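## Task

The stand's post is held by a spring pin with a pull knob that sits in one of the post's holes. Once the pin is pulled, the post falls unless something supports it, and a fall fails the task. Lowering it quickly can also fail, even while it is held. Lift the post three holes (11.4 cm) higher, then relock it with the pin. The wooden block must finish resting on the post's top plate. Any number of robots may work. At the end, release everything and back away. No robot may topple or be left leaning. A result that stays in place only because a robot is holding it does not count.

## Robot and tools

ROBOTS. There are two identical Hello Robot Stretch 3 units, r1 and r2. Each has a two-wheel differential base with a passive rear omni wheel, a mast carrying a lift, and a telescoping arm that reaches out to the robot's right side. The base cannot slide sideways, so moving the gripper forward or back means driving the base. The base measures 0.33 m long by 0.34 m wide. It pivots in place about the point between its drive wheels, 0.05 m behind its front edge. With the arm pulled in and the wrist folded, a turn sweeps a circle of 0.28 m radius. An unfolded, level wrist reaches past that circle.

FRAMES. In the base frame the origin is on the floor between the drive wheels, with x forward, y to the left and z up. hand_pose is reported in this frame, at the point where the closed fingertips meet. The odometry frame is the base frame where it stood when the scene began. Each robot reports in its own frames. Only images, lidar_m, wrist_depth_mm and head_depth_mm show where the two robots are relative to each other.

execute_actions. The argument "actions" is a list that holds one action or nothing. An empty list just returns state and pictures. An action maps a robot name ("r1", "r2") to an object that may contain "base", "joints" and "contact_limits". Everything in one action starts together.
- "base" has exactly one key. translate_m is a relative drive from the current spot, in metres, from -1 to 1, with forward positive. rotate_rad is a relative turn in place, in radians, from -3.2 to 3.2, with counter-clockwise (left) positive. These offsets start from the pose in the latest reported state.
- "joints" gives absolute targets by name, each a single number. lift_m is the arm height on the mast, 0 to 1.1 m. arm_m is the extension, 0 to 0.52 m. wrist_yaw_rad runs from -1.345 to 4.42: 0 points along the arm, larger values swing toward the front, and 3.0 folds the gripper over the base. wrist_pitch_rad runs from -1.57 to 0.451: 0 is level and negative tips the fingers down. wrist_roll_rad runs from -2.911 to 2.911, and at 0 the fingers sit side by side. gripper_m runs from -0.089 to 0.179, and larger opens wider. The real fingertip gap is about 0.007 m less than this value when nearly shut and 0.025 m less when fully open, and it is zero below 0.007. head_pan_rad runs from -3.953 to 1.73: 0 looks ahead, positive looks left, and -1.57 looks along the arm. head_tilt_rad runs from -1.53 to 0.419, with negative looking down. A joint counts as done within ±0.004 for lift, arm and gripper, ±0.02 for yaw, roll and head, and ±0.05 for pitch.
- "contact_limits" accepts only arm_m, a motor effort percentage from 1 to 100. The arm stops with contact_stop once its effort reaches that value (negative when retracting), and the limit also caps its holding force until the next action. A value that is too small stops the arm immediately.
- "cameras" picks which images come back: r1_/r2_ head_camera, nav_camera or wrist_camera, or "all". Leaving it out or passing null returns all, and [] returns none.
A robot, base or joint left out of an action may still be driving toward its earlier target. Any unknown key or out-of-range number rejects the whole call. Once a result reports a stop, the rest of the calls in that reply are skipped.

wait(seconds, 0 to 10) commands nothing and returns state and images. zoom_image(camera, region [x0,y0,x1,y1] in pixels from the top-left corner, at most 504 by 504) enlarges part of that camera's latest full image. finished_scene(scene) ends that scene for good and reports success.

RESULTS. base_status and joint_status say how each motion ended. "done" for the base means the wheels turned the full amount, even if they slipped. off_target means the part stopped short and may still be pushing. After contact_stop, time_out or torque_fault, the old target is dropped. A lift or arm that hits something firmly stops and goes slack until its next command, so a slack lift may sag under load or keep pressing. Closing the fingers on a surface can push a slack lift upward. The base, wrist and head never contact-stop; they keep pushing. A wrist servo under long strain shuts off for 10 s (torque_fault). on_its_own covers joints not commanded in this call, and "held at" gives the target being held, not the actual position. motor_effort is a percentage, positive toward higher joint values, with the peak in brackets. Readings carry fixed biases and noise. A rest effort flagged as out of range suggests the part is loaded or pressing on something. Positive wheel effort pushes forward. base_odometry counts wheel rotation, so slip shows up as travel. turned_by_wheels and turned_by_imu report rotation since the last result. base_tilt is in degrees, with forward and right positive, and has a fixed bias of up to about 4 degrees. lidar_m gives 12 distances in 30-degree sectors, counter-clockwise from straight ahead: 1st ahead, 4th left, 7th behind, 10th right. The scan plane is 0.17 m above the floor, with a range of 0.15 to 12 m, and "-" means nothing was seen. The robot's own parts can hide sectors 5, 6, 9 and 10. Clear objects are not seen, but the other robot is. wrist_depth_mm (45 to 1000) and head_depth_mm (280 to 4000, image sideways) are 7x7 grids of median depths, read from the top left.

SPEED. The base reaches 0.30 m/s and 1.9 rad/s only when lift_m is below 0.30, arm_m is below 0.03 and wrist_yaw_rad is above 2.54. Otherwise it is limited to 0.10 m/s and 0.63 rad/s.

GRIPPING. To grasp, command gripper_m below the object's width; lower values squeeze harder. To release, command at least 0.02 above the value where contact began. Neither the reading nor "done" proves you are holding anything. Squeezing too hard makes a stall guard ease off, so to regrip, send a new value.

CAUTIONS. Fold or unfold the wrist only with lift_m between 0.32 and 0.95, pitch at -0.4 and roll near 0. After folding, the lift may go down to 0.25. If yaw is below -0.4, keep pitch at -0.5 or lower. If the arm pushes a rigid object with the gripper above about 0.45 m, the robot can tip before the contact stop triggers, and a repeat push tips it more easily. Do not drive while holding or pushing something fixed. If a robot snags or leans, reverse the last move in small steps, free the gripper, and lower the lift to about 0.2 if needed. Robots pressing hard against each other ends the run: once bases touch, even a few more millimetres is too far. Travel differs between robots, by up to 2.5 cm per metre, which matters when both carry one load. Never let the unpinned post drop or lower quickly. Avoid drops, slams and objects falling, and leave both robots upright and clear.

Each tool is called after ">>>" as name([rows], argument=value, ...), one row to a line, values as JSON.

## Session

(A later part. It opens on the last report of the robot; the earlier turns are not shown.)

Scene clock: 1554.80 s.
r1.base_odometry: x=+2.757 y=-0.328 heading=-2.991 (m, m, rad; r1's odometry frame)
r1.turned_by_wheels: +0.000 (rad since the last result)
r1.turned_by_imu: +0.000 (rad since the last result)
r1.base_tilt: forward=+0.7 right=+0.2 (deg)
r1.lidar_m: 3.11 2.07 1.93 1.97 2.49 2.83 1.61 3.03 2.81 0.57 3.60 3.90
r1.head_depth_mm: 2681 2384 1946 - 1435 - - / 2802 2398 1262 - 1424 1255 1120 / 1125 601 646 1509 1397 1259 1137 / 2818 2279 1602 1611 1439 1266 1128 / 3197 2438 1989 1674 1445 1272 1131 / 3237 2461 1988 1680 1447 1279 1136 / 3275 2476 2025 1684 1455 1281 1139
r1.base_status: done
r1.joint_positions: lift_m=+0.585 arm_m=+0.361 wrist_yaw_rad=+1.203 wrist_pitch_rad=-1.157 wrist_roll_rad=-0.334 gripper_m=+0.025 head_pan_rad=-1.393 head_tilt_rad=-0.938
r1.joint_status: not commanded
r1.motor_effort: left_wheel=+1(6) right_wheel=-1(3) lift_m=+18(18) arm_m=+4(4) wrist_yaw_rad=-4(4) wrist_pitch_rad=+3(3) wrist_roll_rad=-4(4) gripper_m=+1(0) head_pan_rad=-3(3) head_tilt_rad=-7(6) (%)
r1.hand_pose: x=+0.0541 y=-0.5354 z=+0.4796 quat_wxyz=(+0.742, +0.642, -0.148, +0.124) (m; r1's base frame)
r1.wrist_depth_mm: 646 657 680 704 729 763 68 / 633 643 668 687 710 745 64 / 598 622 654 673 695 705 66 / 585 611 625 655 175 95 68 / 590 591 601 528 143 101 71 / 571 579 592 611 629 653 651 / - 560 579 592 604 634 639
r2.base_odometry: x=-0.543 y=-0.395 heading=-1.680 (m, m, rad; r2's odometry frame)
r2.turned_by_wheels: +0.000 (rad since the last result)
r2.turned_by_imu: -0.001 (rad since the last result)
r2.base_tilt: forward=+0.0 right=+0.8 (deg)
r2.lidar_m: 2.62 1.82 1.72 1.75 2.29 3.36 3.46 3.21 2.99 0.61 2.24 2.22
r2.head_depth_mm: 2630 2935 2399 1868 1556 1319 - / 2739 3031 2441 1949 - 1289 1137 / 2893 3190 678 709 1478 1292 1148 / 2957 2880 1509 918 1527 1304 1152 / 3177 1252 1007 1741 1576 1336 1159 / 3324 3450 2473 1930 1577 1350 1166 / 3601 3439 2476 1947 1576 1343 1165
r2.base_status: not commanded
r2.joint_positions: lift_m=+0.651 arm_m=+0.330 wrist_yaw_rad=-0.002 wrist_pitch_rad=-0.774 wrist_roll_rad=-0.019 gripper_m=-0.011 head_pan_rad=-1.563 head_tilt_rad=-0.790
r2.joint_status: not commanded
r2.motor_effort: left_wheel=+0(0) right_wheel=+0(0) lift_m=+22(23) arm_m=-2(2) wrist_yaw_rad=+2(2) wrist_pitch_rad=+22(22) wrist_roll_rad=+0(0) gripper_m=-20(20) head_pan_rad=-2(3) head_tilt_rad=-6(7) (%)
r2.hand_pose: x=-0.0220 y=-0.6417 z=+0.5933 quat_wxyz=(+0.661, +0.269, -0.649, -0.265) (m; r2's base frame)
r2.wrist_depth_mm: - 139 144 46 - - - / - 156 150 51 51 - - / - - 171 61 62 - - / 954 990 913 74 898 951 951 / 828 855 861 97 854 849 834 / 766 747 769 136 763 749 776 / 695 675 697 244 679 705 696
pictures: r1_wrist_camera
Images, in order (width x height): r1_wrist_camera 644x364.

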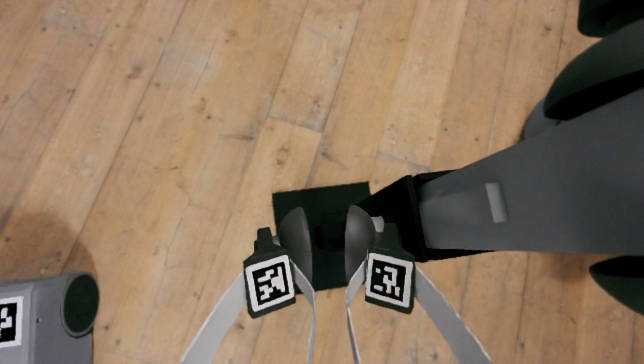

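Now lower the lift in small steps to find contact with the shaft.

>>> execute_actions([
  {"r1": {"joints": {"lift_m": 0.580}}},
], cameras=["r1_wrist_camera"])

>>> zoom_image(camera="r1_wrist_camera", region=[240, 130, 460, 320])

Scene clock: 1559.27 s.
r1.base_odometry: x=+2.757 y=-0.328 heading=-2.991 (m, m, rad; r1's odometry frame)
r1.turned_by_wheels: +0.000 (rad since the last result)
r1.turned_by_imu: -0.001 (rad since the last result)
r1.base_tilt: forward=+0.6 right=+0.3 (deg)
r1.lidar_m: 3.11 2.07 1.94 1.96 2.48 2.83 1.62 3.02 2.81 0.57 3.58 3.88
r1.head_depth_mm: 2661 2374 1952 - 1440 - - / 2795 2377 1260 - 1432 1258 1120 / 1117 601 646 1517 1395 1261 1135 / 2790 2281 1596 1607 1438 1270 1130 / 3214 2449 1985 1666 1448 1272 1134 / 3208 2466 2003 1685 1451 1280 1140 / 3272 2494 2015 1686 1455 1283 1140
r1.base_status: not commanded
r1.joint_positions: lift_m=+0.581 arm_m=+0.361 wrist_yaw_rad=+1.203 wrist_pitch_rad=-1.156 wrist_roll_rad=-0.336 gripper_m=+0.025 head_pan_rad=-1.393 head_tilt_rad=-0.938
r1.joint_status: lift_m contact_stop (moved -0.004 of -0.005)
r1.on_its_own: lift_m is slack since a contact_stop, until your next command for it
r1.motor_effort: left_wheel=-1(1) right_wheel=+4(4) lift_m=+21(16) arm_m=+4(4) wrist_yaw_rad=-4(4) wrist_pitch_rad=+2(3) wrist_roll_rad=-2(4) gripper_m=+1(1) head_pan_rad=-3(3) head_tilt_rad=-6(6) (%)
r1.hand_pose: x=+0.0543 y=-0.5355 z=+0.4757 quat_wxyz=(+0.742, +0.642, -0.147, +0.125) (m; r1's base frame)
r1.wrist_depth_mm: 634 666 686 683 745 760 73 / 634 641 661 689 714 734 69 / 615 626 648 676 677 716 66 / 575 606 635 638 158 94 67 / 564 592 609 521 139 101 71 / 558 579 589 604 629 643 645 / - 554 576 591 607 632 649
r2.base_odometry: x=-0.543 y=-0.395 heading=-1.680 (m, m, rad; r2's odometry frame)
r2.turned_by_wheels: +0.000 (rad since the last result)
r2.turned_by_imu: -0.001 (rad since the last result)
r2.base_tilt: forward=+0.0 right=+0.8 (deg)
r2.lidar_m: 2.62 1.82 1.72 1.75 2.29 3.38 3.44 3.18 2.99 0.61 2.24 2.23
r2.head_depth_mm: 2636 2936 2399 1892 1547 1317 - / 2756 2965 2393 1933 - 1294 1135 / 2874 3194 675 708 1470 1292 1146 / 2953 2923 1509 919 1521 1289 1156 / 3255 1271 1007 1626 1574 1329 1156 / 3366 3442 2473 1917 1572 1330 1158 / 3610 3459 2497 1927 1577 1341 1162
r2.base_status: not commanded
r2.joint_positions: lift_m=+0.651 arm_m=+0.330 wrist_yaw_rad=-0.002 wrist_pitch_rad=-0.774 wrist_roll_rad=-0.019 gripper_m=-0.011 head_pan_rad=-1.563 head_tilt_rad=-0.790
r2.joint_status: not commanded
r2.motor_effort: left_wheel=+1(0) right_wheel=+1(0) lift_m=+23(22) arm_m=-2(2) wrist_yaw_rad=+1(2) wrist_pitch_rad=+22(22) wrist_roll_rad=+0(0) gripper_m=-20(19) head_pan_rad=-3(3) head_tilt_rad=-6(6) (%)
r2.hand_pose: x=-0.0220 y=-0.6417 z=+0.5933 quat_wxyz=(+0.661, +0.269, -0.649, -0.265) (m; r2's base frame)
r2.wrist_depth_mm: - 139 146 46 - - - / - 156 151 51 50 - - / - - 170 61 62 - - / 969 956 912 74 920 935 942 / 831 843 831 97 834 849 847 / 747 756 755 137 748 755 767 / 676 700 686 244 691 693 689
pictures: r1_wrist_camera
Images, in order (width x height): r1_wrist_camera 644x364.

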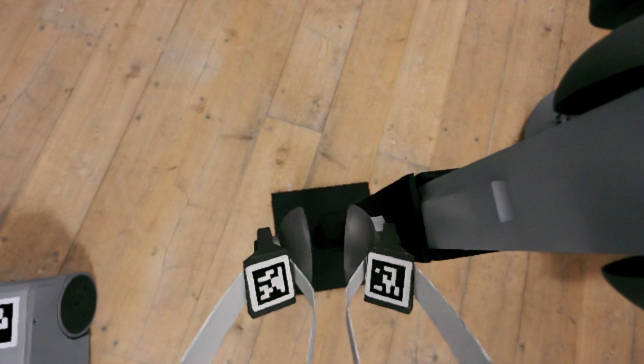

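Region (240, 130, 460, 320) of r1_wrist_camera's 644x364 image, scaled by 2.291; it fills the top 435 rows of this view, and the rest is white.

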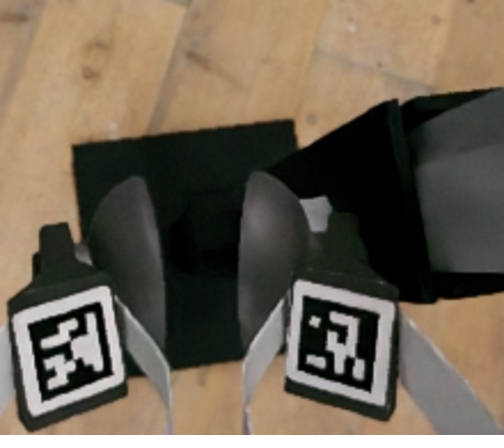

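>>> execute_actions([
  {"r1": {"joints": {"lift_m": 0.582}}},
], cameras=[])

>>> execute_actions([
  {"r1": {"joints": {"gripper_m": -0.015}}},
], cameras=["r1_wrist_camera"])

>>> zoom_image(camera="r1_wrist_camera", region=[240, 130, 460, 320])

>>> execute_actions([
  {"r1": {"joints": {"arm_m": 0.349}}},
], cameras=["r1_head_camera", "r1_wrist_camera"])

>>> zoom_image(camera="r1_wrist_camera", region=[240, 130, 460, 320])

>>> zoom_image(camera="r1_head_camera", region=[450, 130, 600, 250])

Scene clock: 1570.27 s.
r1.base_odometry: x=+2.757 y=-0.328 heading=-2.991 (m, m, rad; r1's odometry frame)
r1.turned_by_wheels: +0.000 (rad since the last result)
r1.turned_by_imu: +0.000 (rad since the last result)
r1.base_tilt: forward=+0.7 right=+0.3 (deg)
r1.lidar_m: 3.09 2.06 1.93 1.96 2.48 2.83 1.61 3.03 2.81 0.57 3.56 3.90
r1.head_depth_mm: 2697 2369 1939 - 1435 - - / 2784 2391 1257 - 1424 1253 1123 / 1122 601 647 1519 1398 1264 1134 / 2792 2286 1597 1610 1440 1267 1128 / 3181 2434 1994 1673 1442 1272 1136 / 3260 2470 1988 1681 1447 1275 1141 / 3269 2486 2018 1692 1453 1281 1137
r1.base_status: not commanded
r1.joint_positions: lift_m=+0.582 arm_m=+0.361 wrist_yaw_rad=+1.203 wrist_pitch_rad=-1.156 wrist_roll_rad=-0.336 gripper_m=+0.025 head_pan_rad=-1.393 head_tilt_rad=-0.938
r1.joint_status: all done
r1.motor_effort: left_wheel=+0(0) right_wheel=+2(4) lift_m=+23(22) arm_m=+4(4) wrist_yaw_rad=-4(4) wrist_pitch_rad=+2(2) wrist_roll_rad=-2(2) gripper_m=+1(1) head_pan_rad=-3(3) head_tilt_rad=-6(7) (%)
r1.hand_pose: x=+0.0543 y=-0.5355 z=+0.4764 quat_wxyz=(+0.742, +0.642, -0.147, +0.125) (m; r1's base frame)
r1.wrist_depth_mm: 656 667 688 714 737 774 73 / 634 643 671 706 708 728 69 / 606 628 657 674 676 703 66 / 585 621 620 647 175 94 68 / 571 591 610 530 140 101 69 / 554 564 594 602 632 643 652 / - 573 579 584 601 635 645
r2.base_odometry: x=-0.543 y=-0.395 heading=-1.680 (m, m, rad; r2's odometry frame)
r2.turned_by_wheels: +0.000 (rad since the last result)
r2.turned_by_imu: -0.001 (rad since the last result)
r2.base_tilt: forward=+0.0 right=+0.8 (deg)
r2.lidar_m: 2.61 1.82 1.72 1.75 2.29 3.38 3.45 3.20 3.00 0.61 2.24 2.22
r2.head_depth_mm: 2645 2897 2393 1895 1555 1309 - / 2742 2994 2425 1959 - 1298 1136 / 2906 3200 676 709 1484 1294 1152 / 2944 2887 1504 919 1530 1301 1155 / 3235 1257 1009 1621 1574 1333 1155 / 3388 3405 2451 1930 1574 1332 1159 / 3592 3527 2523 1946 1590 1339 1159
r2.base_status: not commanded
r2.joint_positions: lift_m=+0.651 arm_m=+0.330 wrist_yaw_rad=-0.002 wrist_pitch_rad=-0.774 wrist_roll_rad=-0.019 gripper_m=-0.011 head_pan_rad=-1.563 head_tilt_rad=-0.790
r2.joint_status: not commanded
r2.motor_effort: left_wheel=+0(0) right_wheel=+1(1) lift_m=+22(22) arm_m=-2(2) wrist_yaw_rad=+2(2) wrist_pitch_rad=+22(22) wrist_roll_rad=+0(0) gripper_m=-20(20) head_pan_rad=-3(3) head_tilt_rad=-6(7) (%)
r2.hand_pose: x=-0.0220 y=-0.6417 z=+0.5933 quat_wxyz=(+0.661, +0.269, -0.649, -0.265) (m; r2's base frame)
r2.wrist_depth_mm: - 139 146 46 - - - / - 156 151 51 50 - - / - - 170 61 62 - - / 948 948 935 75 899 951 965 / 852 841 839 97 820 850 844 / 763 752 767 136 761 757 756 / 698 701 684 244 680 690 697
pictures: none
No camera images: the call's "cameras" was empty. Leave "cameras" out to get every camera's image.

Scene clock: 1571.13 s.
r1.base_odometry: x=+2.757 y=-0.328 heading=-2.991 (m, m, rad; r1's odometry frame)
r1.turned_by_wheels: +0.000 (rad since the last result)
r1.turned_by_imu: +0.000 (rad since the last result)
r1.base_tilt: forward=+0.6 right=+0.3 (deg)
r1.lidar_m: 3.10 2.06 1.94 1.96 2.48 2.84 1.61 3.03 2.80 0.57 3.59 3.92
r1.head_depth_mm: 2669 2393 1946 - 1433 - - / 2807 2374 1261 - 1421 1253 1118 / 1122 601 646 1513 1395 1258 1132 / 2812 2268 1597 1610 1438 1267 1128 / 3224 2435 1982 1674 1446 1271 1136 / 3252 2479 2007 1685 1453 1277 1133 / 3261 2463 2022 1689 1463 1277 1142
r1.base_status: not commanded
r1.joint_positions: lift_m=+0.582 arm_m=+0.361 wrist_yaw_rad=+1.195 wrist_pitch_rad=-1.152 wrist_roll_rad=-0.336 gripper_m=-0.015 head_pan_rad=-1.393 head_tilt_rad=-0.938
r1.joint_status: all done
r1.motor_effort: left_wheel=-2(2) right_wheel=+4(4) lift_m=+21(22) arm_m=+2(4) wrist_yaw_rad=+6(7) wrist_pitch_rad=+1(3) wrist_roll_rad=-2(2) gripper_m=-11(86) head_pan_rad=-3(3) head_tilt_rad=-6(6) (%)
r1.hand_pose: x=+0.0550 y=-0.5367 z=+0.4768 quat_wxyz=(+0.743, +0.640, -0.151, +0.123) (m; r1's base frame)
r1.wrist_depth_mm: 655 666 690 710 718 766 66 / 621 648 653 679 714 737 65 / 612 625 661 665 693 719 64 / 581 614 617 641 154 92 66 / 582 590 614 619 142 98 70 / 566 573 586 - 641 649 651 / - 558 560 582 613 632 659
r2.base_odometry: x=-0.543 y=-0.395 heading=-1.680 (m, m, rad; r2's odometry frame)
r2.turned_by_wheels: +0.000 (rad since the last result)
r2.turned_by_imu: +0.000 (rad since the last result)
r2.base_tilt: forward=+0.0 right=+0.8 (deg)
r2.lidar_m: 2.62 1.82 1.72 1.75 2.29 3.36 3.45 3.20 2.99 0.61 2.25 2.23
r2.head_depth_mm: 2619 2888 2412 1858 1543 1316 - / 2734 2998 2406 1948 - 1287 1141 / 2894 3170 676 709 1486 1297 1157 / 2970 2908 1508 915 1533 1296 1157 / 3224 1254 1003 1666 1564 1330 1148 / 3384 3397 2462 1911 1576 1331 1162 / 3586 3429 2463 1933 1587 1343 1169
r2.base_status: not commanded
r2.joint_positions: lift_m=+0.651 arm_m=+0.330 wrist_yaw_rad=-0.002 wrist_pitch_rad=-0.774 wrist_roll_rad=-0.019 gripper_m=-0.011 head_pan_rad=-1.563 head_tilt_rad=-0.790
r2.joint_status: not commanded
r2.motor_effort: left_wheel=+1(0) right_wheel=+0(0) lift_m=+23(22) arm_m=-3(3) wrist_yaw_rad=+2(2) wrist_pitch_rad=+22(23) wrist_roll_rad=+0(0) gripper_m=-19(21) head_pan_rad=-2(2) head_tilt_rad=-7(7) (%)
r2.hand_pose: x=-0.0220 y=-0.6417 z=+0.5933 quat_wxyz=(+0.661, +0.269, -0.649, -0.265) (m; r2's base frame)
r2.wrist_depth_mm: - 138 145 46 - - - / - 155 150 51 50 - - / - - 169 61 62 - - / 968 963 880 75 891 953 953 / 850 835 837 97 827 856 839 / 751 742 762 136 782 754 761 / 702 680 709 244 679 690 684
pictures: r1_wrist_camera
Images, in order (width x height): r1_wrist_camera 644x364.

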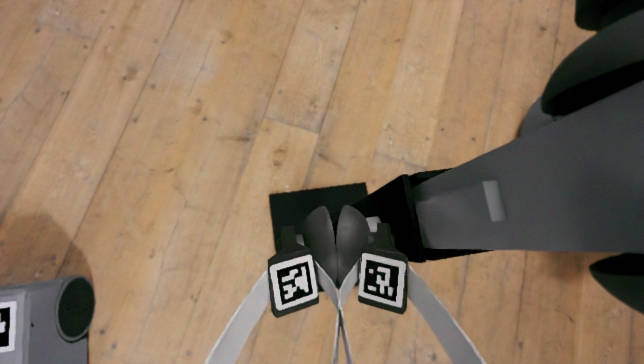

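Region (240, 130, 460, 320) of r1_wrist_camera's 644x364 image, scaled by 2.291; it fills the top 435 rows of this view, and the rest is white.

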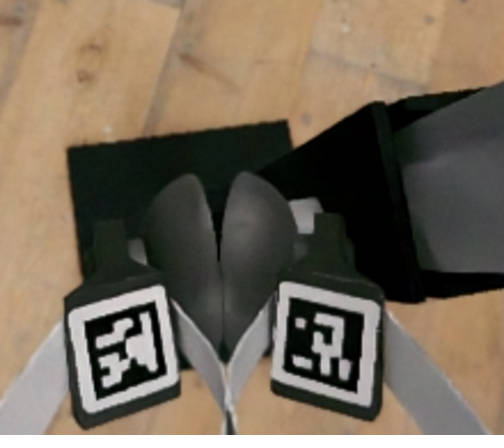

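Scene clock: 1572.00 s.
r1.base_odometry: x=+2.757 y=-0.328 heading=-2.991 (m, m, rad; r1's odometry frame)
r1.turned_by_wheels: +0.000 (rad since the last result)
r1.turned_by_imu: +0.000 (rad since the last result)
r1.base_tilt: forward=+0.6 right=+0.2 (deg)
r1.lidar_m: 3.10 2.07 1.93 1.96 2.48 2.83 1.61 3.02 2.81 0.57 3.58 3.90
r1.head_depth_mm: 2691 2373 1936 - 1419 - - / 2799 2374 1797 - 1421 1253 1120 / 1122 601 647 945 1386 1263 1132 / 2801 2282 1593 1612 1439 1266 1134 / 3163 2441 1990 1668 1449 1274 1136 / 3235 2464 2000 1678 1452 1274 1136 / 3249 2496 2015 1689 1456 1281 1138
r1.base_status: not commanded
r1.joint_positions: lift_m=+0.582 arm_m=+0.350 wrist_yaw_rad=+1.181 wrist_pitch_rad=-1.143 wrist_roll_rad=-0.336 gripper_m=-0.015 head_pan_rad=-1.393 head_tilt_rad=-0.938
r1.joint_status: all done
r1.on_its_own: wrist_yaw_rad is at rest, and its effort (+23) is outside its rest range (-12 to +12)
r1.motor_effort: left_wheel=-2(2) right_wheel=+5(5) lift_m=+21(22) arm_m=-9(8) wrist_yaw_rad=+23(23) wrist_pitch_rad=-3(4) wrist_roll_rad=-2(2) gripper_m=-14(15) head_pan_rad=-3(3) head_tilt_rad=-7(6) (%)
r1.hand_pose: x=+0.0567 y=-0.5269 z=+0.4776 quat_wxyz=(+0.744, +0.637, -0.159, +0.122) (m; r1's base frame)
r1.wrist_depth_mm: 641 671 703 734 732 782 784 / 615 644 663 677 726 754 81 / 603 632 639 659 693 710 74 / 592 621 626 644 193 99 75 / 566 584 605 612 147 113 79 / 557 566 572 - 634 653 662 / - 558 572 595 596 627 656
r2.base_odometry: x=-0.543 y=-0.395 heading=-1.680 (m, m, rad; r2's odometry frame)
r2.turned_by_wheels: +0.000 (rad since the last result)
r2.turned_by_imu: +0.000 (rad since the last result)
r2.base_tilt: forward=+0.1 right=+0.8 (deg)
r2.lidar_m: 2.62 1.82 1.72 1.76 2.30 3.37 3.46 3.18 3.00 0.61 2.24 2.23
r2.head_depth_mm: 2622 2929 2409 1887 1536 1314 - / 2767 3016 2426 1964 - 1302 1138 / 2900 3165 677 709 1489 1291 1150 / 2954 2885 1493 924 1533 1305 1159 / 3234 1259 1015 1717 1572 1337 1166 / 3427 3487 2481 1911 1577 1339 1159 / 3655 3458 2493 1935 1586 1340 1161
r2.base_status: not commanded
r2.joint_positions: lift_m=+0.651 arm_m=+0.330 wrist_yaw_rad=-0.002 wrist_pitch_rad=-0.774 wrist_roll_rad=-0.019 gripper_m=-0.011 head_pan_rad=-1.563 head_tilt_rad=-0.790
r2.joint_status: not commanded
r2.motor_effort: left_wheel=+0(0) right_wheel=+1(0) lift_m=+22(22) arm_m=-2(3) wrist_yaw_rad=+2(1) wrist_pitch_rad=+22(22) wrist_roll_rad=+0(0) gripper_m=-20(20) head_pan_rad=-2(3) head_tilt_rad=-6(7) (%)
r2.hand_pose: x=-0.0220 y=-0.6417 z=+0.5933 quat_wxyz=(+0.661, +0.269, -0.649, -0.265) (m; r2's base frame)
r2.wrist_depth_mm: - 158 150 46 - - - / - 173 159 51 51 - - / - - 181 61 62 - - / 955 957 880 75 909 957 959 / 840 859 848 97 821 840 857 / 755 761 750 135 757 773 754 / 684 700 694 245 665 685 684
pictures: r1_head_camera (sideways: a quarter turn clockwise sets it upright), r1_wrist_camera
Images, in order (width x height): r1_head_camera 896x504, r1_wrist_camera 644x364.

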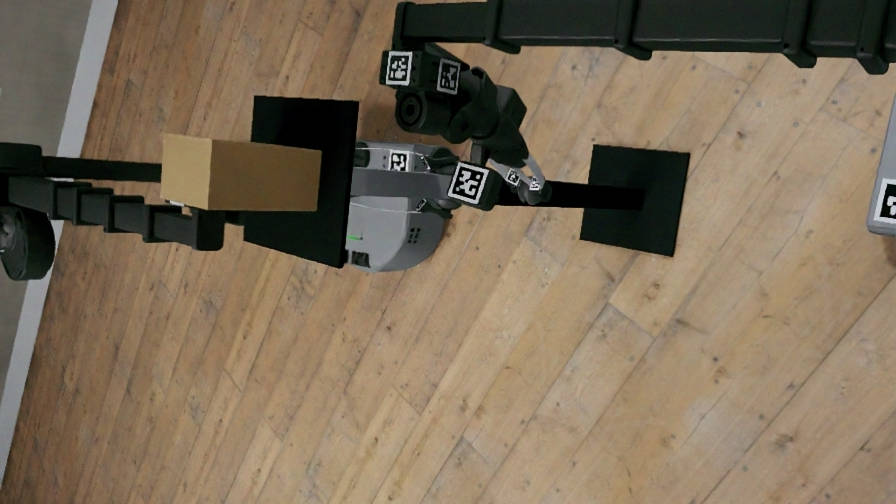

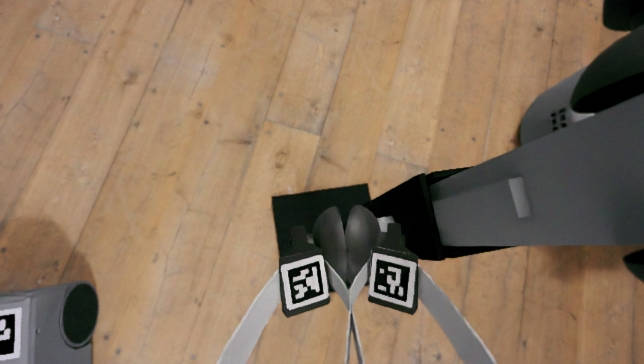

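Region (240, 130, 460, 320) of r1_wrist_camera's 644x364 image, scaled by 2.291; it fills the top 435 rows of this view, and the rest is white.

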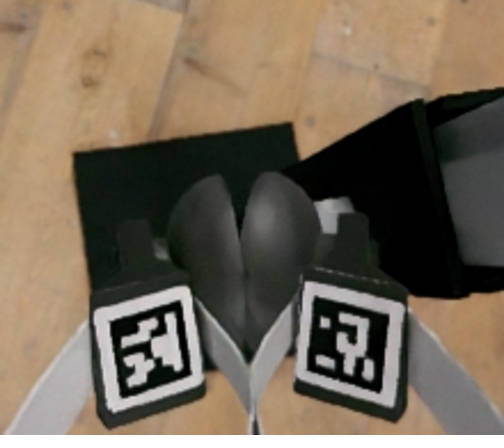

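Region (450, 130, 600, 250) of r1_head_camera's 896x504 image, scaled by 3.360, with more detail than that image has; it fills the top 403 rows of this view, and the rest is white.

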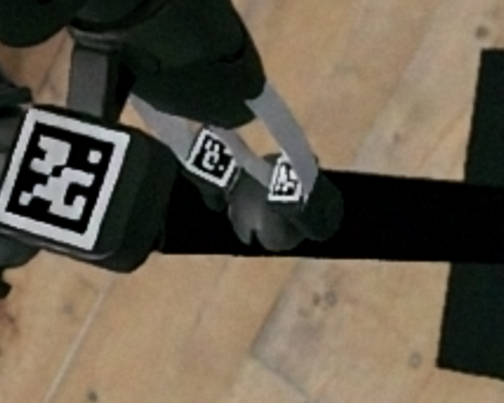

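>>> execute_actions([
  {"r1": {"joints": {"arm_m": 0.340}}},
], cameras=["r1_head_camera", "r1_wrist_camera"])

>>> zoom_image(camera="r1_wrist_camera", region=[240, 130, 460, 320])

>>> zoom_image(camera="r1_head_camera", region=[450, 130, 600, 250])

Scene clock: 1579.70 s.
r1.base_odometry: x=+2.757 y=-0.328 heading=-2.991 (m, m, rad; r1's odometry frame)
r1.turned_by_wheels: +0.000 (rad since the last result)
r1.turned_by_imu: +0.000 (rad since the last result)
r1.base_tilt: forward=+0.5 right=+0.2 (deg)
r1.lidar_m: 3.10 2.06 1.93 1.95 2.47 2.82 1.61 3.02 2.81 0.57 3.59 3.90
r1.head_depth_mm: 2674 2372 1952 1610 1423 - - / 2802 2378 1797 - 1418 1260 1121 / 1119 600 646 874 1392 1262 1133 / 2813 2281 1599 1610 1439 1267 1130 / 3195 2463 1987 1676 1450 1268 1132 / 3249 2472 1993 1686 1447 1279 1134 / 3256 2499 2003 1692 1464 1279 1137
r1.base_status: not commanded
r1.joint_positions: lift_m=+0.582 arm_m=+0.341 wrist_yaw_rad=+1.175 wrist_pitch_rad=-1.136 wrist_roll_rad=-0.336 gripper_m=-0.015 head_pan_rad=-1.393 head_tilt_rad=-0.938
r1.joint_status: all done
r1.on_its_own: wrist_yaw_rad is at rest, and its effort (+31) is outside its rest range (-12 to +12)
r1.motor_effort: left_wheel=-4(4) right_wheel=+7(6) lift_m=+21(21) arm_m=-10(10) wrist_yaw_rad=+31(31) wrist_pitch_rad=-7(7) wrist_roll_rad=-2(2) gripper_m=-17(17) head_pan_rad=-3(3) head_tilt_rad=-6(7) (%)
r1.hand_pose: x=+0.0581 y=-0.5192 z=+0.4782 quat_wxyz=(+0.745, +0.635, -0.163, +0.122) (m; r1's base frame)
r1.wrist_depth_mm: 646 687 690 721 749 765 816 / 637 659 665 692 734 743 581 / 603 632 640 673 710 720 84 / 594 612 633 639 669 114 83 / 577 587 612 616 161 134 92 / 556 583 591 - 650 649 683 / - 552 564 592 611 636 651
r2.base_odometry: x=-0.543 y=-0.395 heading=-1.680 (m, m, rad; r2's odometry frame)
r2.turned_by_wheels: +0.000 (rad since the last result)
r2.turned_by_imu: -0.001 (rad since the last result)
r2.base_tilt: forward=+0.0 right=+0.8 (deg)
r2.lidar_m: 2.62 1.82 1.72 1.75 2.29 3.37 3.45 3.21 2.99 0.61 2.25 2.23
r2.head_depth_mm: 2627 2917 2394 1879 1543 1310 - / 2773 3010 2424 1962 - 1287 1139 / 2881 3185 678 709 1482 1286 1152 / 2933 2908 1492 931 1521 1303 1152 / 3285 1259 1010 1704 1562 1330 1157 / 3461 3439 2467 1904 1582 1337 1158 / 3543 3472 2442 1937 1577 1347 1158
r2.base_status: not commanded
r2.joint_positions: lift_m=+0.651 arm_m=+0.330 wrist_yaw_rad=-0.002 wrist_pitch_rad=-0.774 wrist_roll_rad=-0.019 gripper_m=-0.011 head_pan_rad=-1.563 head_tilt_rad=-0.790
r2.joint_status: not commanded
r2.motor_effort: left_wheel=+1(0) right_wheel=+0(0) lift_m=+22(23) arm_m=-3(2) wrist_yaw_rad=+2(2) wrist_pitch_rad=+22(23) wrist_roll_rad=+0(0) gripper_m=-19(19) head_pan_rad=-3(2) head_tilt_rad=-6(7) (%)
r2.hand_pose: x=-0.0220 y=-0.6417 z=+0.5933 quat_wxyz=(+0.661, +0.269, -0.649, -0.265) (m; r2's base frame)
r2.wrist_depth_mm: - 166 154 46 - - - / - - 166 51 51 - - / - - 194 61 62 - - / 919 943 917 75 927 955 932 / 839 850 845 97 851 851 870 / 751 752 778 136 761 760 771 / 694 692 697 244 677 691 687
pictures: r1_head_camera (sideways: a quarter turn clockwise sets it upright), r1_wrist_camera
Images, in order (width x height): r1_head_camera 896x504, r1_wrist_camera 644x364.

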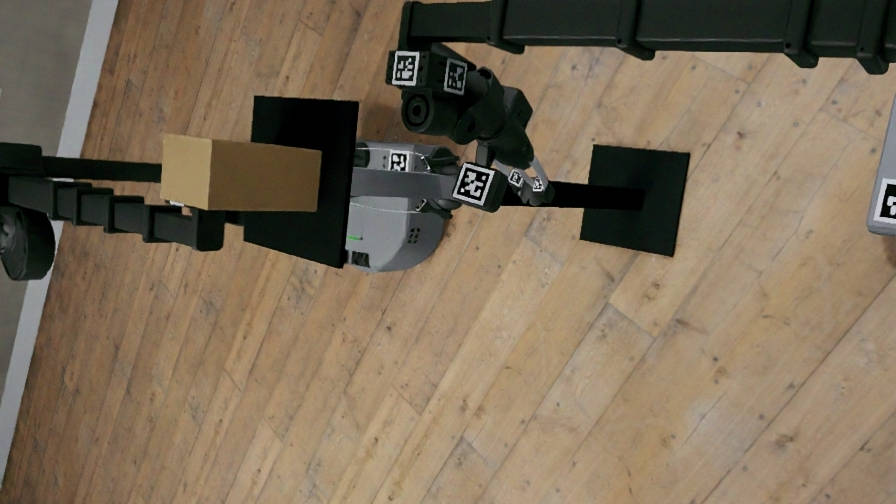

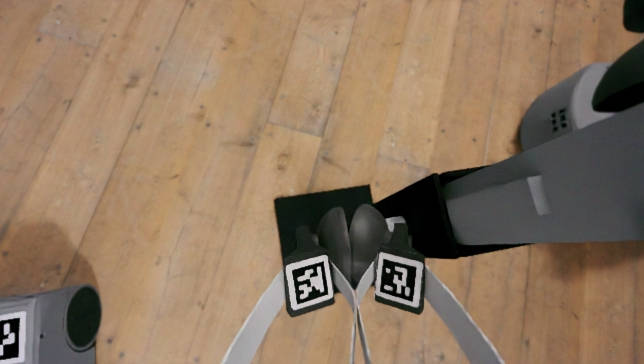

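Region (240, 130, 460, 320) of r1_wrist_camera's 644x364 image, scaled by 2.291; it fills the top 435 rows of this view, and the rest is white.

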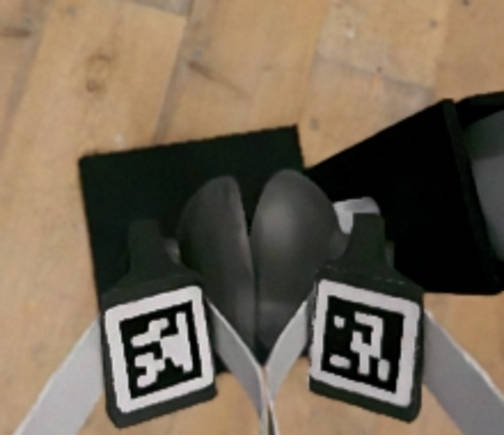

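Region (450, 130, 600, 250) of r1_head_camera's 896x504 image, scaled by 3.360, with more detail than that image has; it fills the top 403 rows of this view, and the rest is white.

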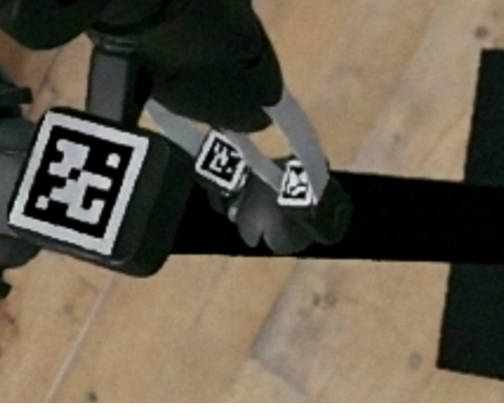

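>>> execute_actions([
  {"r1": {"joints": {"arm_m": 0.334}}},
], cameras=[])

>>> execute_actions([
  {"r2": {"joints": {"lift_m": 0.662}}},
], cameras=["r1_wrist_camera"])

>>> execute_actions([
  {"r2": {"joints": {"lift_m": 0.750}}},
], cameras=["r1_head_camera", "r1_wrist_camera", "r2_head_camera", "r2_wrist_camera"])

Scene clock: 1590.03 s.
r1.base_odometry: x=+2.757 y=-0.328 heading=-2.991 (m, m, rad; r1's odometry frame)
r1.turned_by_wheels: +0.000 (rad since the last result)
r1.turned_by_imu: +0.000 (rad since the last result)
r1.base_tilt: forward=+0.6 right=+0.2 (deg)
r1.lidar_m: 3.12 2.07 1.93 1.96 2.48 2.83 1.61 3.03 2.81 0.57 3.57 3.91
r1.head_depth_mm: 2678 2374 1941 1608 1422 - - / 2782 2387 1814 - 1421 1249 1123 / 1120 600 645 878 1393 1262 1131 / 2785 2293 1601 1617 1439 1268 1129 / 3186 2433 1993 1671 1445 1267 1129 / 3246 2459 1989 1684 1454 1277 1139 / 3262 2474 2018 1694 1459 1278 1140
r1.base_status: not commanded
r1.joint_positions: lift_m=+0.582 arm_m=+0.335 wrist_yaw_rad=+1.134 wrist_pitch_rad=-1.125 wrist_roll_rad=-0.336 gripper_m=-0.015 head_pan_rad=-1.393 head_tilt_rad=-0.938
r1.joint_status: all done
r1.on_its_own: wrist_yaw_rad is held at +1.158, not at your +1.200, by its stall guard, which is still easing
r1.motor_effort: left_wheel=-3(4) right_wheel=+6(7) lift_m=+21(21) arm_m=-10(10) wrist_yaw_rad=+31(32) wrist_pitch_rad=-11(11) wrist_roll_rad=-2(2) gripper_m=-17(17) head_pan_rad=-3(3) head_tilt_rad=-7(6) (%)
r1.hand_pose: x=+0.0589 y=-0.5175 z=+0.4791 quat_wxyz=(+0.748, +0.630, -0.179, +0.109) (m; r1's base frame)
r1.wrist_depth_mm: 654 664 700 739 762 808 824 / 639 641 668 694 748 768 89 / 614 629 645 682 706 721 83 / 594 609 627 656 246 113 85 / 558 597 613 619 164 137 685 / 565 566 579 - 647 665 681 / - 560 560 590 603 647 650
r2.base_odometry: x=-0.543 y=-0.395 heading=-1.680 (m, m, rad; r2's odometry frame)
r2.turned_by_wheels: +0.000 (rad since the last result)
r2.turned_by_imu: -0.001 (rad since the last result)
r2.base_tilt: forward=+0.0 right=+0.8 (deg)
r2.lidar_m: 2.62 1.82 1.72 1.75 2.29 3.37 3.44 3.20 3.00 0.61 2.24 2.23
r2.head_depth_mm: 2643 2905 2396 1888 1543 1315 - / 2768 3002 2429 1938 - 1301 1140 / 2852 3141 676 708 1490 1288 1154 / 2918 2916 1492 931 1524 1315 1151 / 3212 1265 1019 1703 1569 1332 1159 / 3468 3394 2462 1912 1571 1346 1157 / 3550 3443 2480 1933 1581 1343 1162
r2.base_status: not commanded
r2.joint_positions: lift_m=+0.651 arm_m=+0.330 wrist_yaw_rad=-0.002 wrist_pitch_rad=-0.774 wrist_roll_rad=-0.019 gripper_m=-0.011 head_pan_rad=-1.563 head_tilt_rad=-0.790
r2.joint_status: not commanded
r2.motor_effort: left_wheel=+0(0) right_wheel=+1(0) lift_m=+22(23) arm_m=-2(2) wrist_yaw_rad=+2(2) wrist_pitch_rad=+23(23) wrist_roll_rad=+0(0) gripper_m=-20(20) head_pan_rad=-3(2) head_tilt_rad=-6(7) (%)
r2.hand_pose: x=-0.0220 y=-0.6417 z=+0.5933 quat_wxyz=(+0.661, +0.269, -0.649, -0.265) (m; r2's base frame)
r2.wrist_depth_mm: - 174 158 46 - - - / - - 170 51 51 - - / - - 202 61 62 - - / 959 961 898 74 868 981 952 / 837 833 851 97 842 852 861 / 757 752 767 136 746 768 783 / 673 681 683 242 684 701 695
pictures: none
No camera images: the call's "cameras" was empty. Leave "cameras" out to get every camera's image.

Scene clock: 1591.10 s.
r1.base_odometry: x=+2.757 y=-0.328 heading=-2.991 (m, m, rad; r1's odometry frame)
r1.turned_by_wheels: +0.000 (rad since the last result)
r1.turned_by_imu: +0.000 (rad since the last result)
r1.base_tilt: forward=+0.6 right=+0.3 (deg)
r1.lidar_m: 3.11 2.07 1.93 1.96 2.47 2.83 1.61 3.02 2.81 0.57 3.58 3.91
r1.head_depth_mm: 2679 2386 1939 1603 1419 - - / 2811 2381 1799 - 1423 1258 1121 / 1117 602 646 884 1393 1268 1134 / 2788 2266 1590 1611 1443 1267 1131 / 3198 2442 1986 1680 1444 1269 1131 / 3219 2469 2003 1682 1453 1270 1136 / 3285 2501 2018 1684 1463 1279 1141
r1.base_status: not commanded
r1.joint_positions: lift_m=+0.582 arm_m=+0.335 wrist_yaw_rad=+1.098 wrist_pitch_rad=-1.121 wrist_roll_rad=-0.336 gripper_m=-0.015 head_pan_rad=-1.393 head_tilt_rad=-0.938
r1.joint_status: not commanded
r1.on_its_own: wrist_yaw_rad is held at +1.117, not at your +1.200, by its stall guard, which is not easing now; wrist_yaw_rad is at rest, and its effort (+24) is outside its rest range (-12 to +12)
r1.motor_effort: left_wheel=-3(3) right_wheel=+6(7) lift_m=+21(22) arm_m=-9(10) wrist_yaw_rad=+24(32) wrist_pitch_rad=-13(14) wrist_roll_rad=-2(2) gripper_m=-15(17) head_pan_rad=-3(3) head_tilt_rad=-6(6) (%)
r1.hand_pose: x=+0.0585 y=-0.5208 z=+0.4795 quat_wxyz=(+0.750, +0.625, -0.192, +0.098) (m; r1's base frame)
r1.wrist_depth_mm: 661 678 721 752 792 806 85 / 632 652 663 696 751 755 602 / 623 618 648 691 698 709 80 / 585 609 636 648 203 107 83 / 581 591 615 611 164 149 725 / 565 580 586 - 645 642 688 / - 570 571 591 613 634 649
r2.base_odometry: x=-0.543 y=-0.395 heading=-1.680 (m, m, rad; r2's odometry frame)
r2.turned_by_wheels: +0.000 (rad since the last result)
r2.turned_by_imu: +0.000 (rad since the last result)
r2.base_tilt: forward=+0.1 right=+0.8 (deg)
r2.lidar_m: 2.62 1.82 1.72 1.75 2.29 3.39 3.43 3.21 2.99 0.61 2.24 2.23
r2.head_depth_mm: 2602 2909 2392 1880 1543 1340 - / 2795 2950 2403 1948 - 1286 1143 / 2891 3141 674 696 1485 1292 1155 / 2934 2890 859 930 1525 1298 1158 / 3283 1253 1014 1719 1573 1330 1156 / 3390 3453 2451 1931 1582 1335 1150 / 3606 3500 2492 1964 1588 1339 1167
r2.base_status: not commanded
r2.joint_positions: lift_m=+0.661 arm_m=+0.330 wrist_yaw_rad=-0.002 wrist_pitch_rad=-0.790 wrist_roll_rad=-0.019 gripper_m=-0.008 head_pan_rad=-1.563 head_tilt_rad=-0.790
r2.joint_status: all done
r2.motor_effort: left_wheel=+0(1) right_wheel=+0(0) lift_m=+41(41) arm_m=-2(2) wrist_yaw_rad=+1(1) wrist_pitch_rad=+28(28) wrist_roll_rad=+0(0) gripper_m=-19(23) head_pan_rad=-2(3) head_tilt_rad=-6(6) (%)
r2.hand_pose: x=-0.0219 y=-0.6384 z=+0.6006 quat_wxyz=(+0.659, +0.274, -0.646, -0.271) (m; r2's base frame)
r2.wrist_depth_mm: - - 161 46 46 - - / - - 174 52 52 - - / - - 205 62 64 - - / 944 958 920 77 893 950 957 / 842 840 838 101 824 853 845 / 757 759 780 147 784 774 757 / 685 690 699 319 675 681 703
pictures: r1_wrist_camera
Images, in order (width x height): r1_wrist_camera 644x364.

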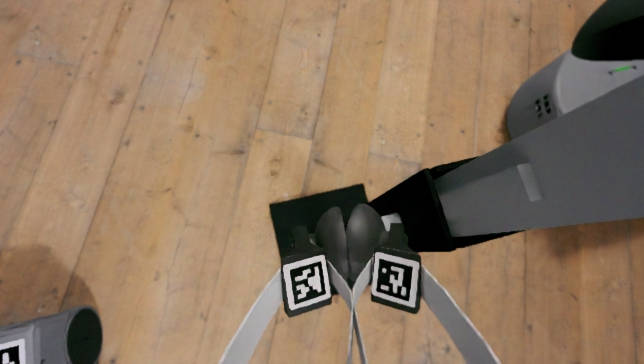

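Scene clock: 1592.53 s.
r1.base_odometry: x=+2.757 y=-0.328 heading=-2.991 (m, m, rad; r1's odometry frame)
r1.turned_by_wheels: +0.000 (rad since the last result)
r1.turned_by_imu: +0.000 (rad since the last result)
r1.base_tilt: forward=+0.6 right=+0.3 (deg)
r1.lidar_m: 3.13 2.07 1.93 1.96 2.48 2.83 1.61 3.04 2.81 0.57 3.59 3.90
r1.head_depth_mm: 2678 2363 1938 1603 1419 - - / 2792 2400 1803 - 1424 1260 1122 / 1165 600 645 858 1395 1258 1135 / 2897 2284 1597 1607 1438 1261 1131 / 3176 2437 1982 1664 1444 1274 1134 / 3233 2456 2000 1679 1452 1272 1136 / 3259 2499 2008 1693 1452 1281 1140
r1.base_status: not commanded
r1.joint_positions: lift_m=+0.582 arm_m=+0.335 wrist_yaw_rad=+1.098 wrist_pitch_rad=-1.121 wrist_roll_rad=-0.336 gripper_m=-0.015 head_pan_rad=-1.393 head_tilt_rad=-0.938
r1.joint_status: not commanded
r1.on_its_own: wrist_yaw_rad is held at +1.117, not at your +1.200, by its stall guard, which is not easing now; wrist_yaw_rad is at rest, and its effort (+24) is outside its rest range (-12 to +12)
r1.motor_effort: left_wheel=-4(3) right_wheel=+6(6) lift_m=+21(22) arm_m=-9(9) wrist_yaw_rad=+24(24) wrist_pitch_rad=-14(14) wrist_roll_rad=-2(2) gripper_m=-16(16) head_pan_rad=-3(3) head_tilt_rad=-7(7) (%)
r1.hand_pose: x=+0.0585 y=-0.5208 z=+0.4795 quat_wxyz=(+0.750, +0.625, -0.192, +0.098) (m; r1's base frame)
r1.wrist_depth_mm: 660 687 711 737 739 805 829 / 635 665 694 698 727 762 603 / 613 622 652 705 706 702 79 / 587 626 651 651 202 107 82 / 572 588 612 611 164 148 691 / 546 567 584 - 644 650 680 / - 562 566 577 605 632 665
r2.base_odometry: x=-0.543 y=-0.395 heading=-1.680 (m, m, rad; r2's odometry frame)
r2.turned_by_wheels: +0.000 (rad since the last result)
r2.turned_by_imu: +0.001 (rad since the last result)
r2.base_tilt: forward=+0.1 right=+0.8 (deg)
r2.lidar_m: 2.62 1.82 1.72 1.76 2.29 3.37 3.42 3.21 2.99 0.61 2.25 2.23
r2.head_depth_mm: 2613 2891 2394 1860 1594 - - / 2744 2970 2409 - 1531 1319 1143 / 2892 3154 675 - 1523 1289 1144 / 2961 2850 865 929 1527 1292 1147 / 3222 1254 1023 1729 1564 1333 1159 / 3414 3415 2474 1908 1566 1333 1159 / 3667 3436 2434 1912 1589 1336 1167
r2.base_status: not commanded
r2.joint_positions: lift_m=+0.710 arm_m=+0.330 wrist_yaw_rad=-0.003 wrist_pitch_rad=-0.829 wrist_roll_rad=-0.017 gripper_m=-0.008 head_pan_rad=-1.563 head_tilt_rad=-0.791
r2.joint_status: lift_m contact_stop (moved +0.049 of +0.089)
r2.on_its_own: lift_m is slack since a contact_stop, until your next command for it (your +0.750 is given up); wrist_pitch_rad is at rest, and its effort (+42) is outside its rest range (-20 to +32)
r2.motor_effort: left_wheel=-1(3) right_wheel=+2(2) lift_m=+25(46) arm_m=-2(2) wrist_yaw_rad=+3(2) wrist_pitch_rad=+42(48) wrist_roll_rad=-1(1) gripper_m=-19(22) head_pan_rad=-2(2) head_tilt_rad=-6(6) (%)
r2.hand_pose: x=-0.0220 y=-0.6305 z=+0.6438 quat_wxyz=(+0.652, +0.287, -0.642, -0.284) (m; r2's base frame)
r2.wrist_depth_mm: 129 133 183 49 48 - - / - - 200 57 58 - - / - - 223 69 73 - - / 976 972 969 87 948 - 972 / 891 885 874 116 854 863 862 / 802 797 805 179 826 797 793 / 737 751 731 702 723 720 741
pictures: r1_head_camera (sideways: a quarter turn clockwise sets it upright), r1_wrist_camera, r2_head_camera (sideways: a quarter turn clockwise sets it upright), r2_wrist_camera
Images, in order (width x height): r1_head_camera 896x504, r1_wrist_camera 644x364, r2_head_camera 896x504, r2_wrist_camera 644x364.

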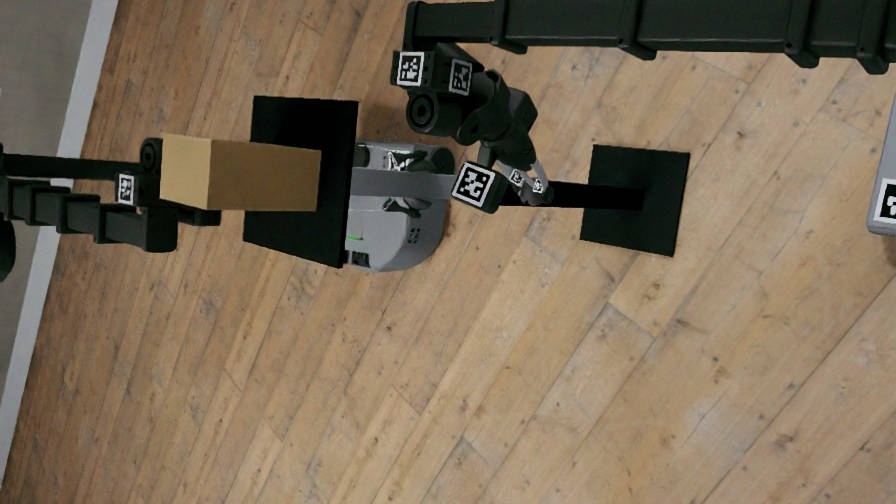

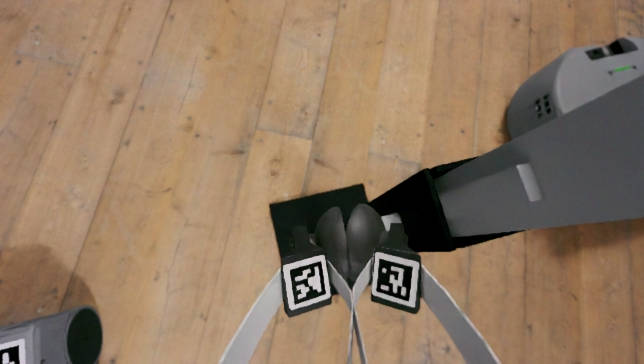

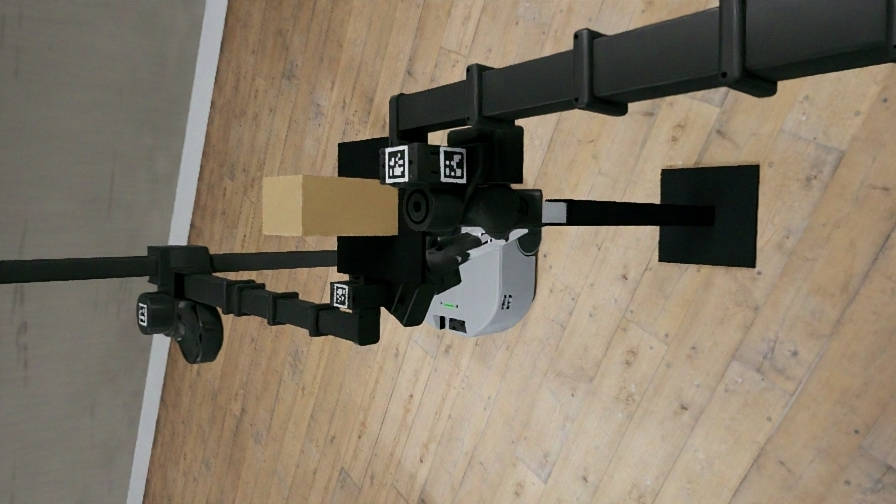

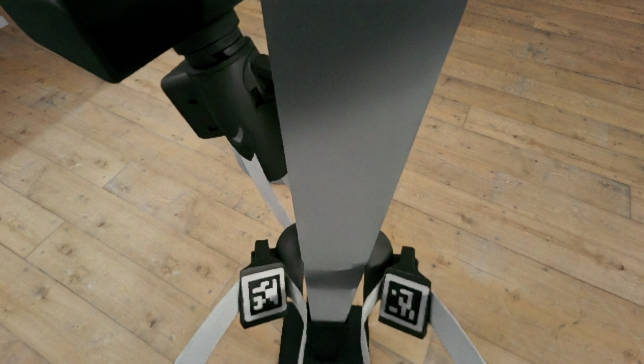

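>>> execute_actions([
  {"r2": {"joints": {"lift_m": 0.697, "gripper_m": -0.014}}},
])

Scene clock: 1623.00 s.
r1.base_odometry: x=+2.757 y=-0.328 heading=-2.991 (m, m, rad; r1's odometry frame)
r1.turned_by_wheels: +0.000 (rad since the last result)
r1.turned_by_imu: +0.000 (rad since the last result)
r1.base_tilt: forward=+0.6 right=+0.3 (deg)
r1.lidar_m: 3.12 2.07 1.94 1.96 2.47 2.83 1.61 3.01 2.81 0.57 3.57 3.92
r1.head_depth_mm: 2672 2384 1935 1608 1421 - - / 2826 2385 718 - 1424 1259 1122 / 1166 599 648 865 1395 1263 1132 / 2925 2289 1595 1606 1442 1264 1130 / 3177 2448 1992 1675 1450 1270 1133 / 3233 2481 1999 1678 1444 1276 1137 / 3262 2494 2020 1685 1456 1280 1139
r1.base_status: not commanded
r1.joint_positions: lift_m=+0.582 arm_m=+0.335 wrist_yaw_rad=+1.097 wrist_pitch_rad=-1.120 wrist_roll_rad=-0.336 gripper_m=-0.015 head_pan_rad=-1.393 head_tilt_rad=-0.938
r1.joint_status: not commanded
r1.on_its_own: wrist_yaw_rad is held at +1.117, not at your +1.200, by its stall guard, which is not easing now; wrist_yaw_rad is at rest, and its effort (+25) is outside its rest range (-12 to +12)
r1.motor_effort: left_wheel=-4(4) right_wheel=+6(6) lift_m=+22(22) arm_m=-9(9) wrist_yaw_rad=+25(24) wrist_pitch_rad=-14(14) wrist_roll_rad=-2(2) gripper_m=-16(16) head_pan_rad=-3(3) head_tilt_rad=-6(6) (%)
r1.hand_pose: x=+0.0586 y=-0.5209 z=+0.4796 quat_wxyz=(+0.750, +0.625, -0.192, +0.097) (m; r1's base frame)
r1.wrist_depth_mm: 651 678 710 751 765 807 838 / 631 660 682 711 738 750 611 / 610 638 647 678 719 706 79 / 591 619 638 647 201 107 82 / 579 579 611 631 163 149 709 / 545 574 585 - 651 658 676 / - 543 563 588 618 639 665
r2.base_odometry: x=-0.543 y=-0.395 heading=-1.680 (m, m, rad; r2's odometry frame)
r2.turned_by_wheels: +0.000 (rad since the last result)
r2.turned_by_imu: -0.001 (rad since the last result)
r2.base_tilt: forward=+0.0 right=+0.7 (deg)
r2.lidar_m: 2.62 1.82 1.72 1.76 2.29 3.37 3.45 3.19 3.00 0.61 2.24 2.22
r2.head_depth_mm: 2607 2891 2386 1892 1571 - - / 2775 3007 2422 2018 1540 1322 1148 / 2873 3201 683 - 1524 1293 1144 / 2913 2847 1492 934 1530 1299 1155 / 3218 1262 1018 1718 1559 1339 1155 / 3405 3463 2460 1916 1579 1340 1161 / 3655 3421 2505 1916 1575 1348 1161
r2.base_status: not commanded
r2.joint_positions: lift_m=+0.698 arm_m=+0.329 wrist_yaw_rad=-0.005 wrist_pitch_rad=-0.805 wrist_roll_rad=-0.017 gripper_m=-0.013 head_pan_rad=-1.563 head_tilt_rad=-0.791
r2.joint_status: all done
r2.on_its_own: wrist_pitch_rad is at rest, and its effort (+34) is outside its rest range (-20 to +32)
r2.motor_effort: left_wheel=-3(3) right_wheel=+3(3) lift_m=+11(21) arm_m=+4(4) wrist_yaw_rad=+4(4) wrist_pitch_rad=+34(40) wrist_roll_rad=-1(1) gripper_m=-20(53) head_pan_rad=-2(3) head_tilt_rad=-6(6) (%)
r2.hand_pose: x=-0.0224 y=-0.6346 z=+0.6349 quat_wxyz=(+0.656, +0.278, -0.645, -0.277) (m; r2's base frame)
r2.wrist_depth_mm: 125 133 180 49 48 - - / - - 195 57 58 - - / - - 218 68 73 - - / 994 970 967 85 969 991 994 / 862 881 906 112 869 882 880 / 800 791 812 162 817 792 800 / 735 725 749 425 718 717 730
pictures: r1_head_camera (sideways: a quarter turn clockwise sets it upright), r1_nav_camera (sideways: a quarter turn counterclockwise sets it upright), r1_wrist_camera, r2_head_camera (sideways: a quarter turn clockwise sets it upright), r2_nav_camera (sideways: a quarter turn counterclockwise sets it upright), r2_wrist_camera
Images, in order (width x height): r1_head_camera 896x504, r1_nav_camera 672x504, r1_wrist_camera 644x364, r2_head_camera 896x504, r2_nav_camera 672x504, r2_wrist_camera 644x364.

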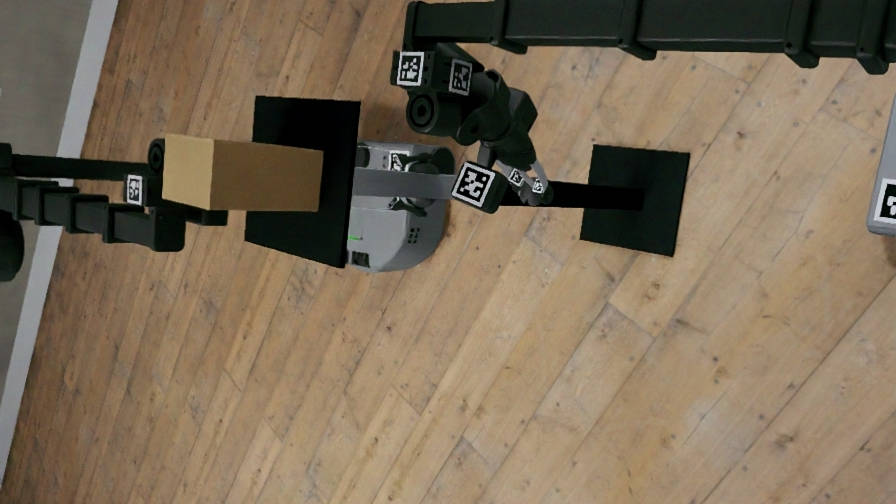

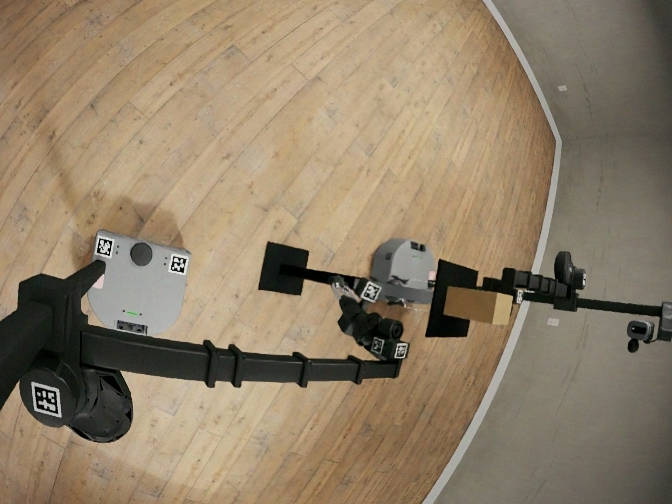

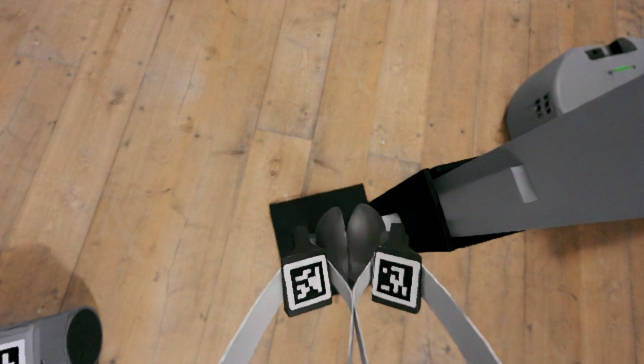

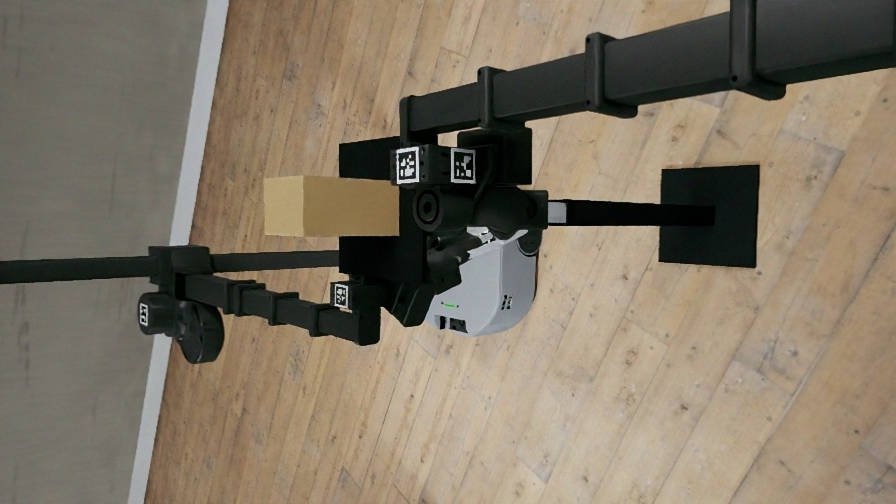

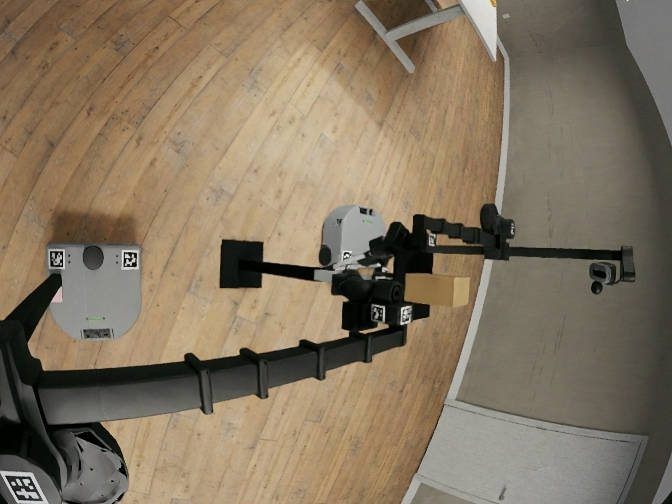

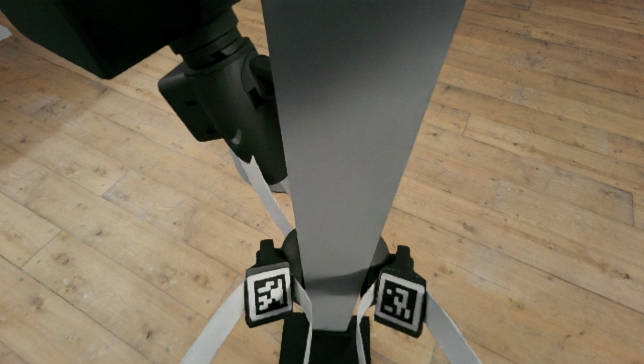

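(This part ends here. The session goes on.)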